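# Slide the overhanging reel fully onto the scanner glass

## Task

Reposition the reel that currently sits partly over the edge of the scanner's glass so the entire reel rests flat on the glass with its original face still upward. It must stay there on its own, without the robot holding it in place. Finally, open the grippers and pull them away.

## Robot and tools

Robot: two arms, left_arm and right_arm, each ending in a two-finger gripper with a wrist camera (cam_left_wrist, cam_right_wrist, both 504x504 fisheye). The grippers' fingers extend along the gripper's own +z axis and close along its y axis. The reported end_effector_position is the spot between the finger pads, roughly 1 cm short of the tips.

Scene frame: a single frame shared by both arms. Origin on the tabletop midway between the arms, +z up, +x out across the table, left_arm on the +y side. The names left and right are labels, not image sides. Distances are in metres; orientations are quaternions written w first (qw, qx, qy, qz).

Row format, used by every motion tool: 16 numbers in one flat list covering both arms, even if only one moves. First left_arm: x, y, z, qw, qx, qy, qz, opening; then right_arm in the same order. x, y, z is an absolute target for that gripper's position and the quaternion an absolute target orientation, both in the scene frame, so each half of a row is a pose, not an offset. Opening runs from -1 (closed) to +1 (fully open, 0.094 m). To hold an orientation steady, repeat the same quaternion in every row instead of copying the drifting reported one. An arm meant to stay still should be sent its last reported pose and its intended opening each time.

execute_actions(actions): a list of up to 15 actions run in sequence; an empty list just fetches the state and images. Each action is a table of up to 15 rows, one row per 1/30 s control step; if fewer rows are given, the final row repeats to fill 15 steps. Any target more than 0.6 m from the gripper's current position along any of its own axes makes that action fail for both arms; a malformed action, or a first action failing that check against the latest reported state, rejects the whole call with no motion. Each control step clips the target to within 70 mm and 16 degrees of the measured pose, so distant targets need several actions; position wins over orientation if both cannot be met.

move(target, speed, blocking): target is one 16-number row as above (absolute poses plus openings). Each gripper follows a straight line to its pose; both arms finish together, lasting 0.5 to 10 s (cut off at 10 s). speed is the top path speed in m/s, 0.002 to 0.5, default 0.25; rotation is capped at twice that value in rad/s. Openings are applied at the start. Paths do not avoid obstacles or the other arm, and grippers can lag, wander, or overshoot the speed, especially near full reach. Faster contact and targets placed deeper past a surface push harder. blocking=false returns after 0.5 s while motion continues; then use wait or stop before sending new motions. The result adds a move: line giving the ending (done, off_target, moving, held, fault) and active limits (paced = target clipped; held = some steps blocked by a check, after which the arm may surge), plus each gripper's remaining distance.

wait(seconds): 0 to 10 s, the arms keep their last command; returns early if a running move finishes. stop(): brakes a running move; it needs some distance, more when fast, and fingers keep moving. zoom_image(camera, region): camera is cam_left_wrist or cam_right_wrist; region is [x0, y0, x1, y1] in that camera's pixels from the top-left corner, at most 504 by 504. finished_scene(scene): ends the current scene given its number; irreversible, and the reel must already be settled correctly.

Reading results: the state line lists each gripper's position and quaternion; printed positions can be somewhat wrong at long reach, and motions often stop a centimetre or more short, usually low. Hand target lines show where the controller is currently driving each gripper. grip_measured reports finger opening on the command scale (the last Joint positions value is in metres); readings carry a fixed per-gripper error of about 1 mm. To grip, command roughly 0.03 below grip_measured; smaller margins hold more gently. Pad force tops out near 50 to 62 N and is weaker on parts under about 2 mm thick. A pose unreachable line means the clearance check altered or blocked that arm's command. FAULT lines mean an arm stopped. Torques are raw drive outputs with offsets and noise, unreliable as contact sensors. MOTOR HOT appears from 85 °C; at 100 °C the arm goes limp and drops until cooled, so avoid long heavy holds. Joint limits (rad): waist ±2.880, shoulder 0 to 3.142, elbow 0 to 3.019, wrist pitch -1.693 to 1.571, wrist yaw ±1.571, wrist roll ±2.094.

Cameras: calibration is given as fisheye intrinsics and world-to-camera transforms, with small errors; results note cameras whose values changed.

Avoid: knocking anything off the table (immediate failure), dropping or slamming the reel, hard pushes, and arms colliding or pressing on each other. Occasional disturbances may tug a held part or nudge loose objects. The robot holds its last command while the operator is composing a reply, and less robot time and smoother, lower-effort motion are better.

Each tool is called after "Request:" in YAML: its name, and indented under it one key for each argument.

## Session

Request:
execute_actions:
  actions: []

Scene clock: 0.00 s.
left_arm: end_effector_position=(+0.2663, +0.4887, +0.1115) grip_measured=+1.000 end_effector_quat_wxyz=(+0.026, +0.924, -0.204, +0.322) | right_arm: end_effector_position=(+0.3008, -0.4185, +0.2913) grip_measured=+1.000 end_effector_quat_wxyz=(+0.525, -0.332, +0.760, -0.189)
Joint positions: left_arm=[ 0.981  1.039  0.568 -0.792  0.591 -1.953  0.094] | right_arm=[-0.42   0.311  0.519 -0.681 -0.599 -1.038  0.094]
Joint velocities: left_arm=[-0.005 -0.024  0.002 -0.022  0.007 -0.037  0.   ] | right_arm=[-0.015  0.005  0.002 -0.002  0.037 -0.007  0.   ]
Joint torques (N m, as the arm reports them, + toward a larger angle): no reading
Motor temperatures (°C, as the motors report them): left_arm=[29 27 30 31 31 28] | right_arm=[31 30 27 29 30 31]
Hand target (left_arm): +0.272, +0.495, +0.119; +0.018, +0.922, -0.206, +0.326
Hand target (right_arm): +0.302, -0.419, +0.311; +0.534, -0.334, +0.750, -0.202

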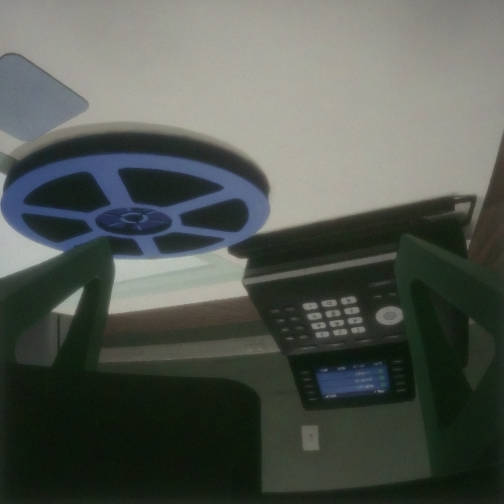

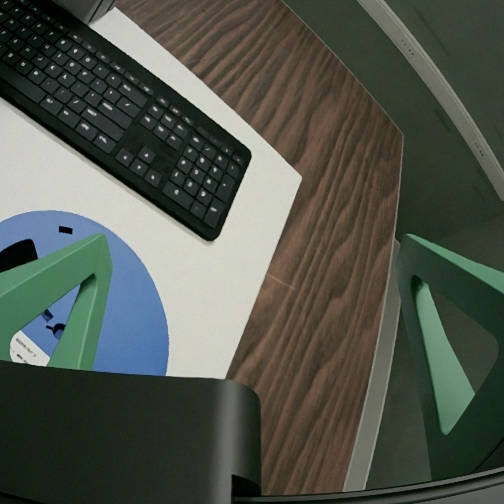

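Request:
move:
  target: [0.35,0.3,0.42,0,1,0,0,1,0.3008,-0.4185,0.2913,0.525,-0.332,0.76,-0.189,1]

Scene clock: 6.27 s.
left_arm: end_effector_position=(+0.3450, +0.3026, +0.4025) grip_measured=+1.000 end_effector_quat_wxyz=(+0.136, +0.857, -0.447, +0.217) | right_arm: end_effector_position=(+0.3008, -0.4185, +0.2913) grip_measured=+1.000 end_effector_quat_wxyz=(+0.525, -0.332, +0.760, -0.189)
Joint positions: left_arm=[ 0.28   1.147  1.468 -1.683  0.478 -2.083  0.094] | right_arm=[-0.42   0.311  0.519 -0.681 -0.599 -1.038  0.094]
Joint velocities: left_arm=[-0.005 -0.005 -0.012  0.017 -0.051 -0.051  0.   ] | right_arm=[ 0.024 -0.005 -0.007 -0.022  0.051 -0.037  0.   ]
Joint torques (N m, as the arm reports them, + toward a larger angle): left_arm=[ 0.24 -4.34 11.81 -0.43  0.19 -0.22] | right_arm=[ 0.64  1.2  11.26  0.83 -0.26  0.11]
Motor temperatures (°C, as the motors report them): left_arm=[29 27 33 31 31 28] | right_arm=[31 30 30 29 30 31]
Hand target (left_arm): +0.349, +0.300, +0.419; +0.130, +0.855, -0.450, +0.224
Hand target (right_arm): +0.301, -0.419, +0.291; +0.525, -0.332, +0.760, -0.189
Off the commanded pose (left_arm): 0.018 m, 62 deg; orientation clipped at the last step of the last action.
Off the commanded pose (right_arm): 0.000 m, 0 deg.
joint sent to its limit (left arm) — the command would take joint 4 (wrist pitch) past its lower limit and joint 6 (wrist roll) past its lower limit, so those joints were sent only as far as their limits.
move: off_target (left_arm); limits=paced
camera_calibration (this result's frames):
cam_left_wrist: T_world_to_cam=[[0.821014, 0.569468, -0.0405338, -0.438285], [0.265513, -0.318013, 0.910148, -0.356956], [0.50541, -0.758007, -0.412295, 0.345228], [0, 0, 0, 1]] pos_world=[0.280134, 0.397757, 0.449453]

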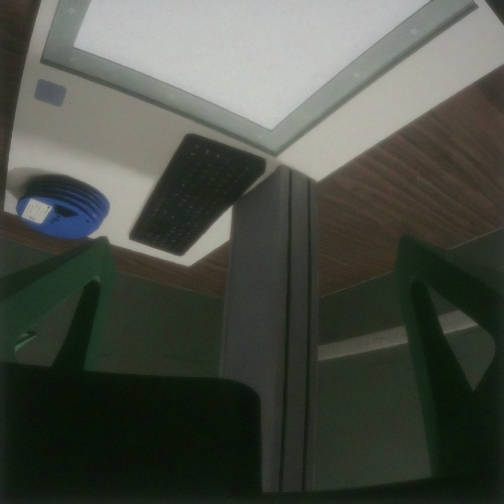

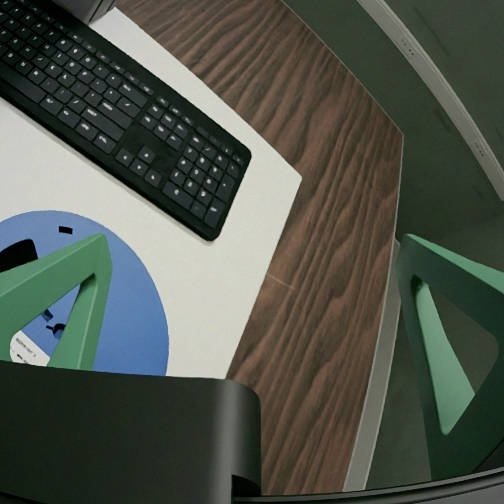

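Request:
move:
  target: [0.3,0.35,0.4,0,0.707,-0.707,0,1,0.3008,-0.4185,0.2913,0.525,-0.332,0.76,-0.189,1]

Scene clock: 11.17 s.
left_arm: end_effector_position=(+0.3068, +0.3536, +0.4066) grip_measured=+1.000 end_effector_quat_wxyz=(-0.109, +0.708, -0.690, +0.099) | right_arm: end_effector_position=(+0.3008, -0.4185, +0.2913) grip_measured=+1.000 end_effector_quat_wxyz=(+0.525, -0.332, +0.760, -0.189)
Joint positions: left_arm=[ 0.208  1.032  1.44  -1.683  0.004 -1.521  0.094] | right_arm=[-0.42   0.311  0.519 -0.681 -0.599 -1.038  0.094]
Joint velocities: left_arm=[-0.005  0.005 -0.017  0.002 -0.022  0.081  0.   ] | right_arm=[ 0.005 -0.005  0.002  0.012 -0.037 -0.051  0.   ]
Joint torques (N m, as the arm reports them, + toward a larger angle): left_arm=[ 0.62 -3.71  6.96  0.27 -0.16 -0.06] | right_arm=[ 0.54  1.23 11.24  0.79 -0.25  0.11]
Motor temperatures (°C, as the motors report them): left_arm=[29 28 34 31 31 28] | right_arm=[31 30 30 29 30 31]
Hand target (left_arm): +0.300, +0.350, +0.400; -0.100, +0.702, -0.700, +0.088
Hand target (right_arm): +0.301, -0.419, +0.291; +0.525, -0.332, +0.760, -0.189
Off the commanded pose (left_arm): 0.010 m, 17 deg; orientation clipped at the last step of the last action.
Off the commanded pose (right_arm): 0.000 m, 0 deg.
joint sent to its limit (left arm) — the command would take joint 4 (wrist pitch) past its lower limit, so that joint was sent only as far as its limit.
move: off_target (left_arm); limits=paced
camera_calibration (this result's frames):
cam_left_wrist: T_world_to_cam=[[0.955385, 0.0293583, 0.293901, -0.422096], [-0.145519, -0.819117, 0.554862, 0.113381], [0.257029, -0.572875, -0.7783, 0.564486], [0, 0, 0, 1]] pos_world=[0.274674, 0.428645, 0.500483]

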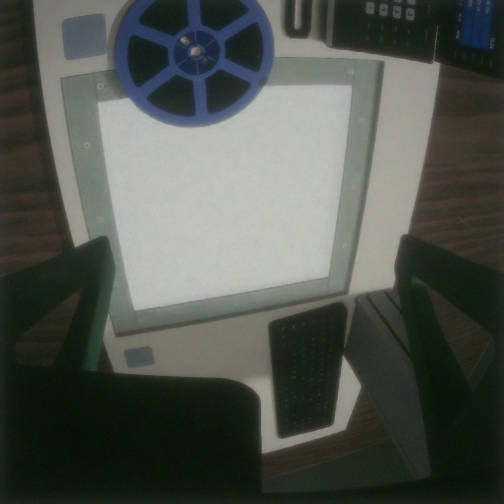

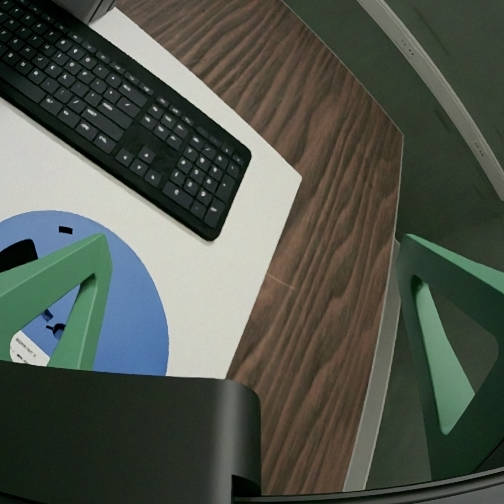

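Request:
move:
  target: [0.33,0.47,0.15,0,0.707,-0.707,0,-1,0.3008,-0.4185,0.2913,0.525,-0.332,0.76,-0.189,1]

Scene clock: 27.73 s.
left_arm: end_effector_position=(+0.3308, +0.4679, +0.1521) grip_measured=-0.989 end_effector_quat_wxyz=(+0.008, +0.708, -0.706, -0.003) | right_arm: end_effector_position=(+0.3008, -0.4185, +0.2913) grip_measured=+1.000 end_effector_quat_wxyz=(+0.525, -0.332, +0.760, -0.189)
Joint positions: left_arm=[ 0.525  1.333  1.023 -1.277  0.001 -1.18   0.001] | right_arm=[-0.42   0.311  0.519 -0.681 -0.599 -1.038  0.094]
Joint velocities: left_arm=[-0.005 -0.005 -0.002  0.002  0.007  0.037 -0.001] | right_arm=[-0.005 -0.005  0.002 -0.012 -0.022  0.007  0.   ]
Joint torques (N m, as the arm reports them, + toward a larger angle): left_arm=[ 0.54 -8.18  7.14  0.72 -0.18 -0.09] | right_arm=[ 0.76  0.97 11.24  0.87 -0.26  0.11]
Motor temperatures (°C, as the motors report them): left_arm=[29 28 34 31 31 28] | right_arm=[31 30 32 29 30 31]
Hand target (left_arm): +0.331, +0.471, +0.150; +0.002, +0.706, -0.708, -0.001
Hand target (right_arm): +0.301, -0.419, +0.291; +0.525, -0.332, +0.760, -0.189
Off the commanded pose (left_arm): 0.003 m, 1 deg.
Off the commanded pose (right_arm): 0.000 m, 0 deg.
move: done
camera_calibration (this result's frames):
cam_left_wrist: T_world_to_cam=[[0.999884, 0.00902473, -0.0123086, -0.332217], [0.0145733, -0.80415, 0.594248, 0.285733], [-0.004535, -0.594358, -0.804188, 0.526218], [0, 0, 0, 1]] pos_world=[0.3304, 0.545532, 0.249293]

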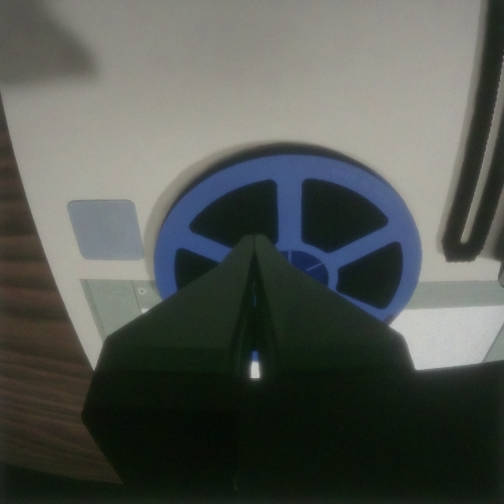

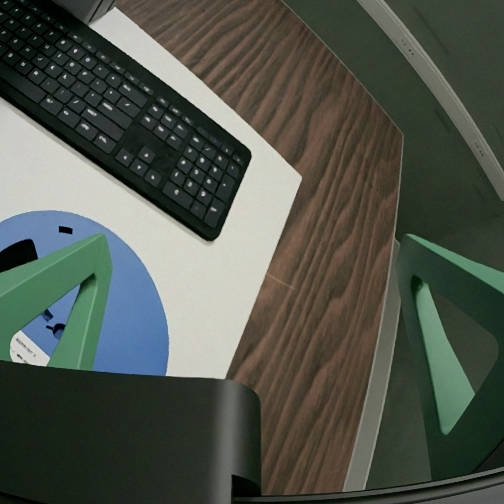

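Request:
move:
  target: [0.36,0.48,0.03,0,0.707,-0.707,0,-1,0.3008,-0.4185,0.2913,0.525,-0.332,0.76,-0.189,1]
  speed: 0.05

Scene clock: 34.53 s.
left_arm: end_effector_position=(+0.3644, +0.4818, +0.0422) grip_measured=-0.989 end_effector_quat_wxyz=(-0.007, +0.707, -0.707, +0.004) | right_arm: end_effector_position=(+0.3008, -0.4185, +0.2913) grip_measured=+1.000 end_effector_quat_wxyz=(+0.525, -0.332, +0.760, -0.189)
Joint positions: left_arm=[ 0.525  1.546  0.923 -0.932  0.001 -1.178  0.   ] | right_arm=[-0.42   0.311  0.519 -0.681 -0.599 -1.038  0.094]
Joint velocities: left_arm=[-0.024 -0.005 -0.007  0.017 -0.007 -0.022  0.   ] | right_arm=[-0.005  0.005 -0.012 -0.002  0.007 -0.022  0.   ]
Joint torques (N m, as the arm reports them, + toward a larger angle): left_arm=[ 0.35 -8.81  5.6   0.94 -0.1  -0.17] | right_arm=[ 0.8   1.07 11.24  0.83 -0.26  0.1 ]
Motor temperatures (°C, as the motors report them): left_arm=[29 28 34 31 31 28] | right_arm=[31 30 32 29 30 31]
Hand target (left_arm): +0.361, +0.480, +0.030; +0.000, +0.707, -0.707, -0.000
Hand target (right_arm): +0.301, -0.419, +0.291; +0.525, -0.332, +0.760, -0.189
Off the commanded pose (left_arm): 0.013 m, 1 deg.
Off the commanded pose (right_arm): 0.000 m, 0 deg.
move: off_target (left_arm)
camera_calibration (this result's frames):
cam_left_wrist: T_world_to_cam=[[0.99981, 0.00631542, 0.0184508, -0.367245], [-0.00565265, -0.811648, 0.584119, 0.373196], [0.0186645, -0.584112, -0.811458, 0.43312], [0, 0, 0, 1]] pos_world=[0.3612, 0.558214, 0.140244]

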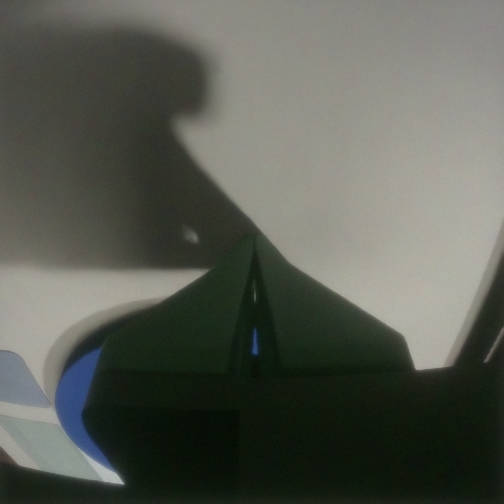

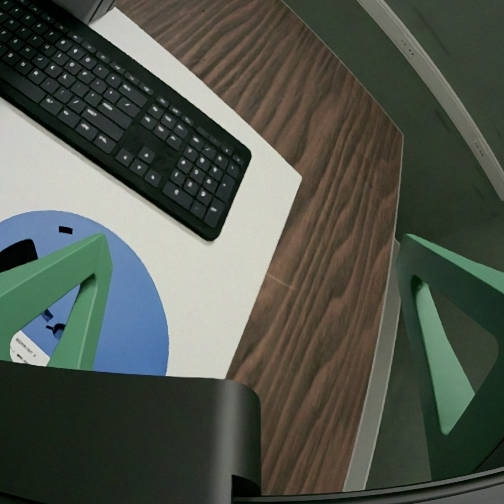

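Request:
move:
  target: [0.36,0.36,0.048,0,0.707,-0.707,0,-1,0.3008,-0.4185,0.2913,0.525,-0.332,0.76,-0.189,1]
  speed: 0.05

Request:
move:
  target: [0.36,0.42,0.3,0,0.707,-0.707,0,-1,0.3008,-0.4185,0.2913,0.525,-0.332,0.76,-0.189,1]

Scene clock: 42.93 s.
left_arm: end_effector_position=(+0.3727, +0.3638, +0.0497) grip_measured=-0.989 end_effector_quat_wxyz=(-0.012, +0.706, -0.708, +0.010) | right_arm: end_effector_position=(+0.3008, -0.4185, +0.2913) grip_measured=+1.000 end_effector_quat_wxyz=(+0.525, -0.332, +0.760, -0.189)
Joint positions: left_arm=[ 0.22   1.477  0.868 -0.932 -0.    -1.479  0.   ] | right_arm=[-0.42   0.311  0.519 -0.681 -0.599 -1.038  0.094]
Joint velocities: left_arm=[-0.015  0.005 -0.002 -0.012  0.051 -0.037 -0.001] | right_arm=[-0.024 -0.015 -0.002 -0.007  0.037  0.007  0.   ]
Joint torques (N m, as the arm reports them, + toward a larger angle): left_arm=[ -0.11 -10.41   5.61  -0.76  -0.04  -0.25] | right_arm=[ 0.64  1.12 11.25  0.83 -0.25  0.12]
Motor temperatures (°C, as the motors report them): left_arm=[29 28 33 31 31 28] | right_arm=[31 30 32 29 30 31]
Hand target (left_arm): +0.362, +0.359, +0.048; -0.001, +0.707, -0.707, +0.001
Hand target (right_arm): +0.301, -0.419, +0.291; +0.525, -0.332, +0.760, -0.189
Off the commanded pose (left_arm): 0.013 m, 2 deg.
Off the commanded pose (right_arm): 0.000 m, 0 deg.
move: off_target (left_arm)
camera_calibration (this result's frames):
cam_left_wrist: T_world_to_cam=[[0.999457, 0.00328045, 0.0327909, -0.374389], [-0.0165558, -0.810369, 0.585686, 0.27665], [0.028494, -0.585911, -0.809875, 0.367082], [0, 0, 0, 1]] pos_world=[0.368306, 0.440494, 0.147537]

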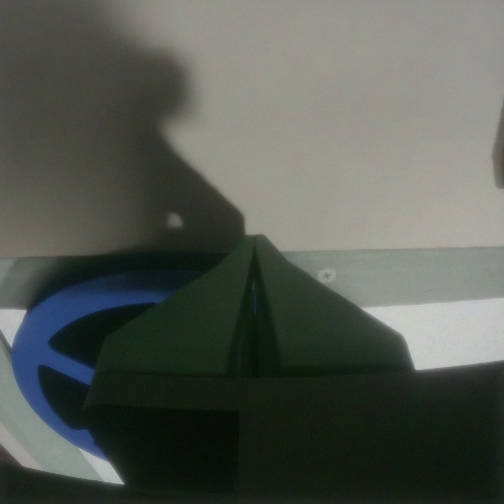

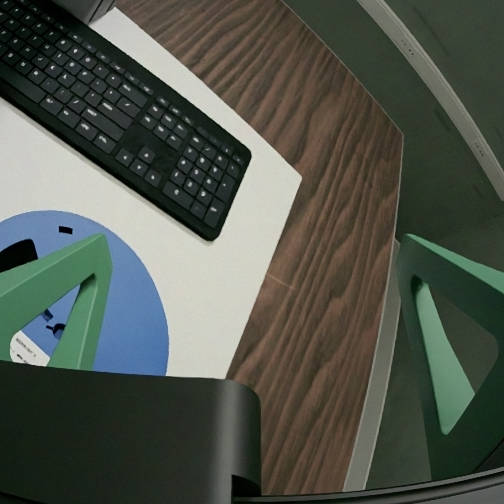

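Scene clock: 44.40 s.
left_arm: end_effector_position=(+0.3509, +0.4153, +0.2856) grip_measured=-0.989 end_effector_quat_wxyz=(+0.009, +0.708, -0.706, -0.006) | right_arm: end_effector_position=(+0.3008, -0.4185, +0.2913) grip_measured=+1.000 end_effector_quat_wxyz=(+0.525, -0.332, +0.760, -0.189)
Joint positions: left_arm=[ 0.368  1.298  1.345 -1.64  -0.    -1.338  0.   ] | right_arm=[-0.42   0.311  0.519 -0.681 -0.599 -1.038  0.094]
Joint velocities: left_arm=[ 0.005 -0.024 -0.012 -0.017 -0.007 -0.022  0.   ] | right_arm=[ 0.015  0.005 -0.007  0.002  0.037  0.037  0.   ]
Joint torques (N m, as the arm reports them, + toward a larger angle): left_arm=[ 1.61 -8.02 10.96 -0.7  -0.08 -0.14] | right_arm=[ 0.84  1.04 11.26  0.83 -0.25  0.11]
Motor temperatures (°C, as the motors report them): left_arm=[29 28 34 31 31 28] | right_arm=[31 30 32 29 30 31]
Hand target (left_arm): +0.357, +0.420, +0.301; +0.000, +0.707, -0.707, -0.000
Hand target (right_arm): +0.301, -0.419, +0.291; +0.525, -0.332, +0.760, -0.189
Off the commanded pose (left_arm): 0.018 m, 1 deg.
Off the commanded pose (right_arm): 0.000 m, 0 deg.
move: off_target (left_arm)
camera_calibration (this result's frames):
cam_left_wrist: T_world_to_cam=[[0.999775, 0.00977089, -0.018835, -0.348557], [0.0190267, -0.805738, 0.591966, 0.16358], [-0.00939201, -0.592191, -0.805743, 0.60362], [0, 0, 0, 1]] pos_world=[0.351035, 0.492667, 0.382963]

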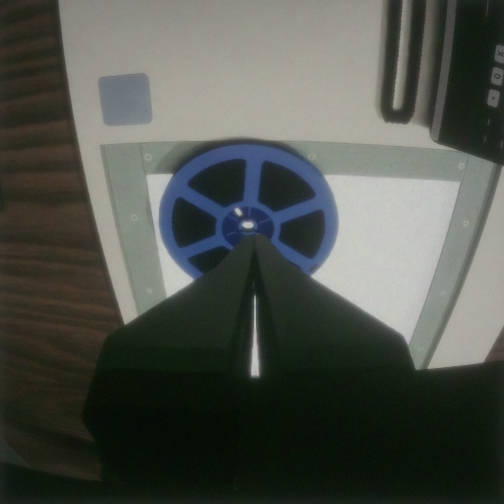

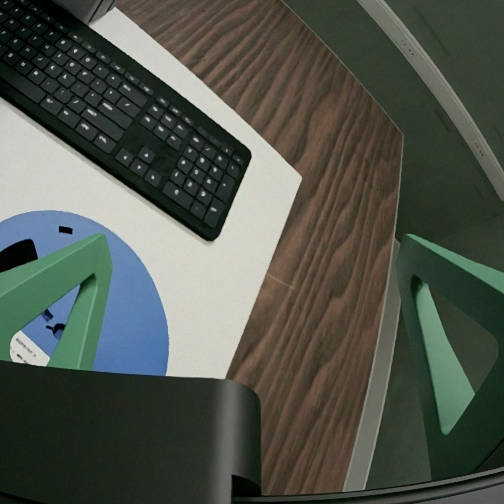

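Request:
execute_actions:
  actions:
    - [[0.275,0.38,0.12,0,0.707,-0.707,0,-1,0.3008,-0.4185,0.2913,0.525,-0.332,0.76,-0.189,1]]
    - [[0.275,0.375,0.07,0,0.707,-0.707,0,-1,0.3008,-0.4185,0.2913,0.525,-0.332,0.76,-0.189,1]]
    - [[0.275,0.375,0.048,0,0.707,-0.707,0,-1,0.3008,-0.4185,0.2913,0.525,-0.332,0.76,-0.189,1]]

Request:
move:
  target: [0.362,0.27,0.048,0,0.707,-0.707,0,-1,0.3008,-0.4185,0.2913,0.525,-0.332,0.76,-0.189,1]
  speed: 0.05

Request:
move:
  target: [0.36,0.42,0.3,0,0.707,-0.707,0,-1,0.3008,-0.4185,0.2913,0.525,-0.332,0.76,-0.189,1]

Scene clock: 59.33 s.
left_arm: end_effector_position=(+0.2758, +0.3779, +0.0538) grip_measured=-0.989 end_effector_quat_wxyz=(-0.000, +0.708, -0.707, +0.001) | right_arm: end_effector_position=(+0.3008, -0.4185, +0.2913) grip_measured=+1.000 end_effector_quat_wxyz=(+0.525, -0.332, +0.760, -0.189)
Joint positions: left_arm=[ 0.301  1.235  0.651 -0.985  0.001 -1.403  0.   ] | right_arm=[-0.42   0.311  0.519 -0.681 -0.599 -1.038  0.094]
Joint velocities: left_arm=[-0.015 -0.005 -0.002  0.007 -0.022  0.007 -0.   ] | right_arm=[-0.005 -0.015  0.002  0.012 -0.007  0.051  0.   ]
Joint torques (N m, as the arm reports them, + toward a larger angle): left_arm=[-0.29 -4.42  5.92  0.9  -0.09 -0.29] | right_arm=[ 0.56  1.19 11.24  0.82 -0.24  0.1 ]
Motor temperatures (°C, as the motors report them): left_arm=[29 28 37 31 31 28] | right_arm=[31 30 33 29 30 31]
Hand target (left_arm): +0.275, +0.375, +0.048; +0.000, +0.707, -0.707, +0.000
Hand target (right_arm): +0.301, -0.419, +0.291; +0.525, -0.332, +0.760, -0.189
Off the commanded pose (left_arm): 0.007 m, 0 deg.
Off the commanded pose (right_arm): 0.000 m, 0 deg.
camera_calibration (this result's frames):
cam_left_wrist: T_world_to_cam=[[0.999959, 0.00790854, 0.00449728, -0.278099], [0.00374151, -0.808065, 0.589081, 0.277311], [0.00829287, -0.58904, -0.808061, 0.388087], [0, 0, 0, 1]] pos_world=[0.273832, 0.454883, 0.151489]

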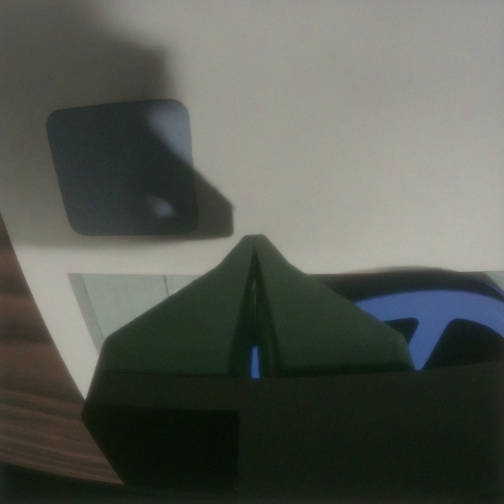

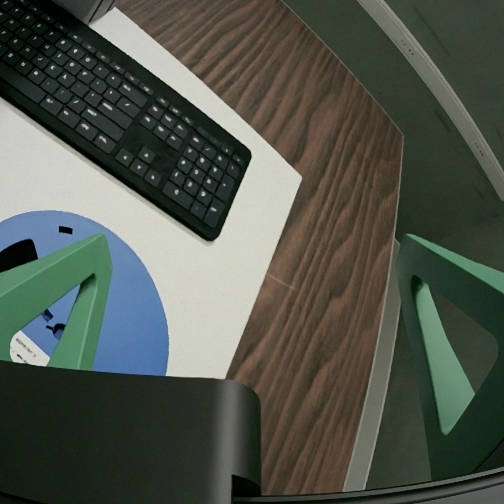

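Scene clock: 62.40 s.
left_arm: end_effector_position=(+0.3378, +0.2773, +0.0420) grip_measured=-0.989 end_effector_quat_wxyz=(+0.013, +0.707, -0.707, -0.017) | right_arm: end_effector_position=(+0.3008, -0.4185, +0.2913) grip_measured=+1.000 end_effector_quat_wxyz=(+0.525, -0.332, +0.760, -0.189)
Joint positions: left_arm=[-0.024  1.456  0.82  -0.978  0.001 -1.726  0.   ] | right_arm=[-0.42   0.311  0.519 -0.681 -0.599 -1.038  0.094]
Joint velocities: left_arm=[ 0.005  0.005  0.012 -0.017  0.037 -0.125 -0.001] | right_arm=[-0.015  0.005 -0.017 -0.007  0.022 -0.095  0.   ]
Joint torques (N m, as the arm reports them, + toward a larger angle): left_arm=[ 0.37 -7.08  9.55  1.1  -0.07 -0.23] | right_arm=[ 0.61  1.25 11.27  0.82 -0.24  0.11]
Motor temperatures (°C, as the motors report them): left_arm=[29 28 37 31 31 28] | right_arm=[31 30 33 29 30 31]
Hand target (left_arm): +0.362, +0.270, +0.049; -0.001, +0.707, -0.707, +0.002
Hand target (right_arm): +0.301, -0.419, +0.291; +0.525, -0.332, +0.760, -0.189
Off the commanded pose (left_arm): 0.026 m, 2 deg.
Off the commanded pose (right_arm): 0.000 m, 0 deg.
move: off_target (left_arm)
camera_calibration (this result's frames):
cam_left_wrist: T_world_to_cam=[[0.999173, 0.00574692, -0.0402512, -0.336492], [0.0281495, -0.812116, 0.582817, 0.195978], [-0.0293393, -0.583468, -0.811606, 0.330096], [0, 0, 0, 1]] pos_world=[0.340382, 0.353691, 0.140145]

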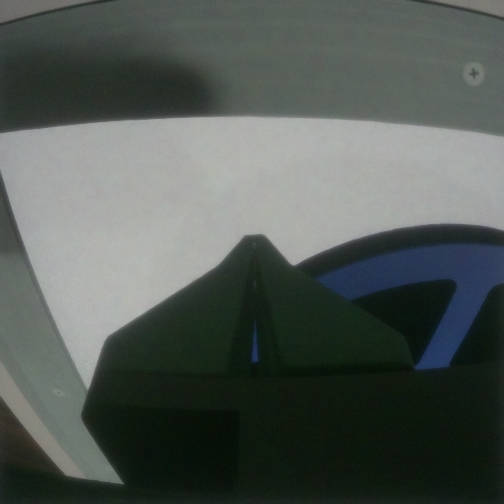

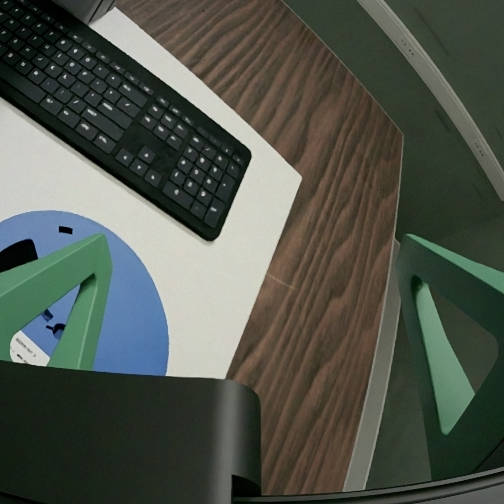

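Scene clock: 64.13 s.
left_arm: end_effector_position=(+0.3481, +0.4179, +0.2898) grip_measured=-0.989 end_effector_quat_wxyz=(+0.004, +0.710, -0.704, -0.005) | right_arm: end_effector_position=(+0.3008, -0.4185, +0.2913) grip_measured=+1.000 end_effector_quat_wxyz=(+0.525, -0.332, +0.760, -0.189)
Joint positions: left_arm=[ 0.375  1.287  1.346 -1.642 -0.004 -1.337  0.   ] | right_arm=[-0.42   0.311  0.519 -0.681 -0.599 -1.038  0.094]
Joint velocities: left_arm=[-0.015  0.005 -0.012  0.022 -0.007  0.037  0.   ] | right_arm=[ 0.005 -0.005  0.002  0.022 -0.051  0.051  0.   ]
Joint torques (N m, as the arm reports them, + toward a larger angle): left_arm=[ 1.29 -6.52 10.88 -0.61  0.06 -0.05] | right_arm=[ 0.72  1.24 11.24  0.83 -0.25  0.1 ]
Motor temperatures (°C, as the motors report them): left_arm=[29 28 37 31 31 28] | right_arm=[31 30 33 29 30 31]
Hand target (left_arm): +0.356, +0.421, +0.301; +0.001, +0.707, -0.707, -0.002
Hand target (right_arm): +0.301, -0.419, +0.291; +0.525, -0.332, +0.760, -0.189
Off the commanded pose (left_arm): 0.016 m, 1 deg.
Off the commanded pose (right_arm): 0.000 m, 0 deg.
move: off_target (left_arm)
camera_calibration (this result's frames):
cam_left_wrist: T_world_to_cam=[[0.999834, 0.0151313, -0.0101116, -0.350552], [0.0181855, -0.809412, 0.58696, 0.166545], [0.000697046, -0.587046, -0.809553, 0.60396], [0, 0, 0, 1]] pos_world=[0.347044, 0.49466, 0.387638]

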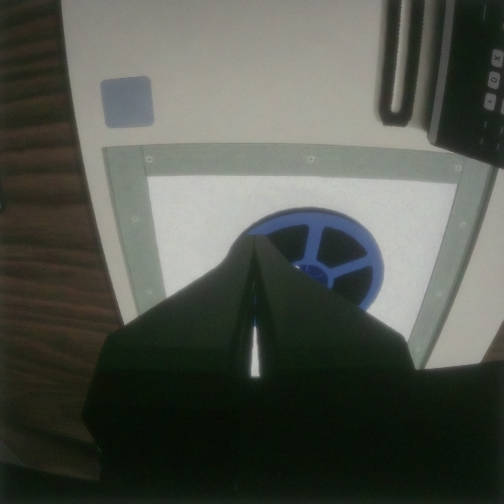

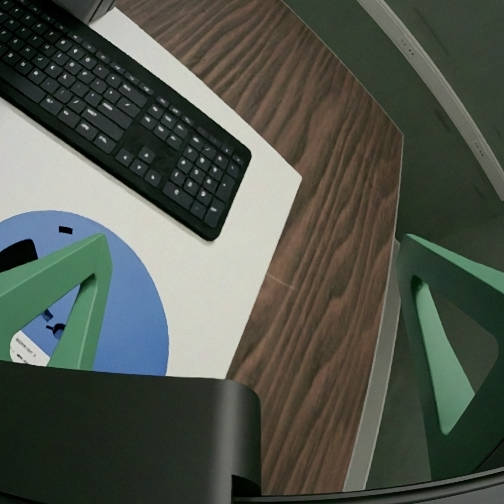

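Well centred.

Request:
finished_scene:
  scene: 1

The scene is finished: the task was done.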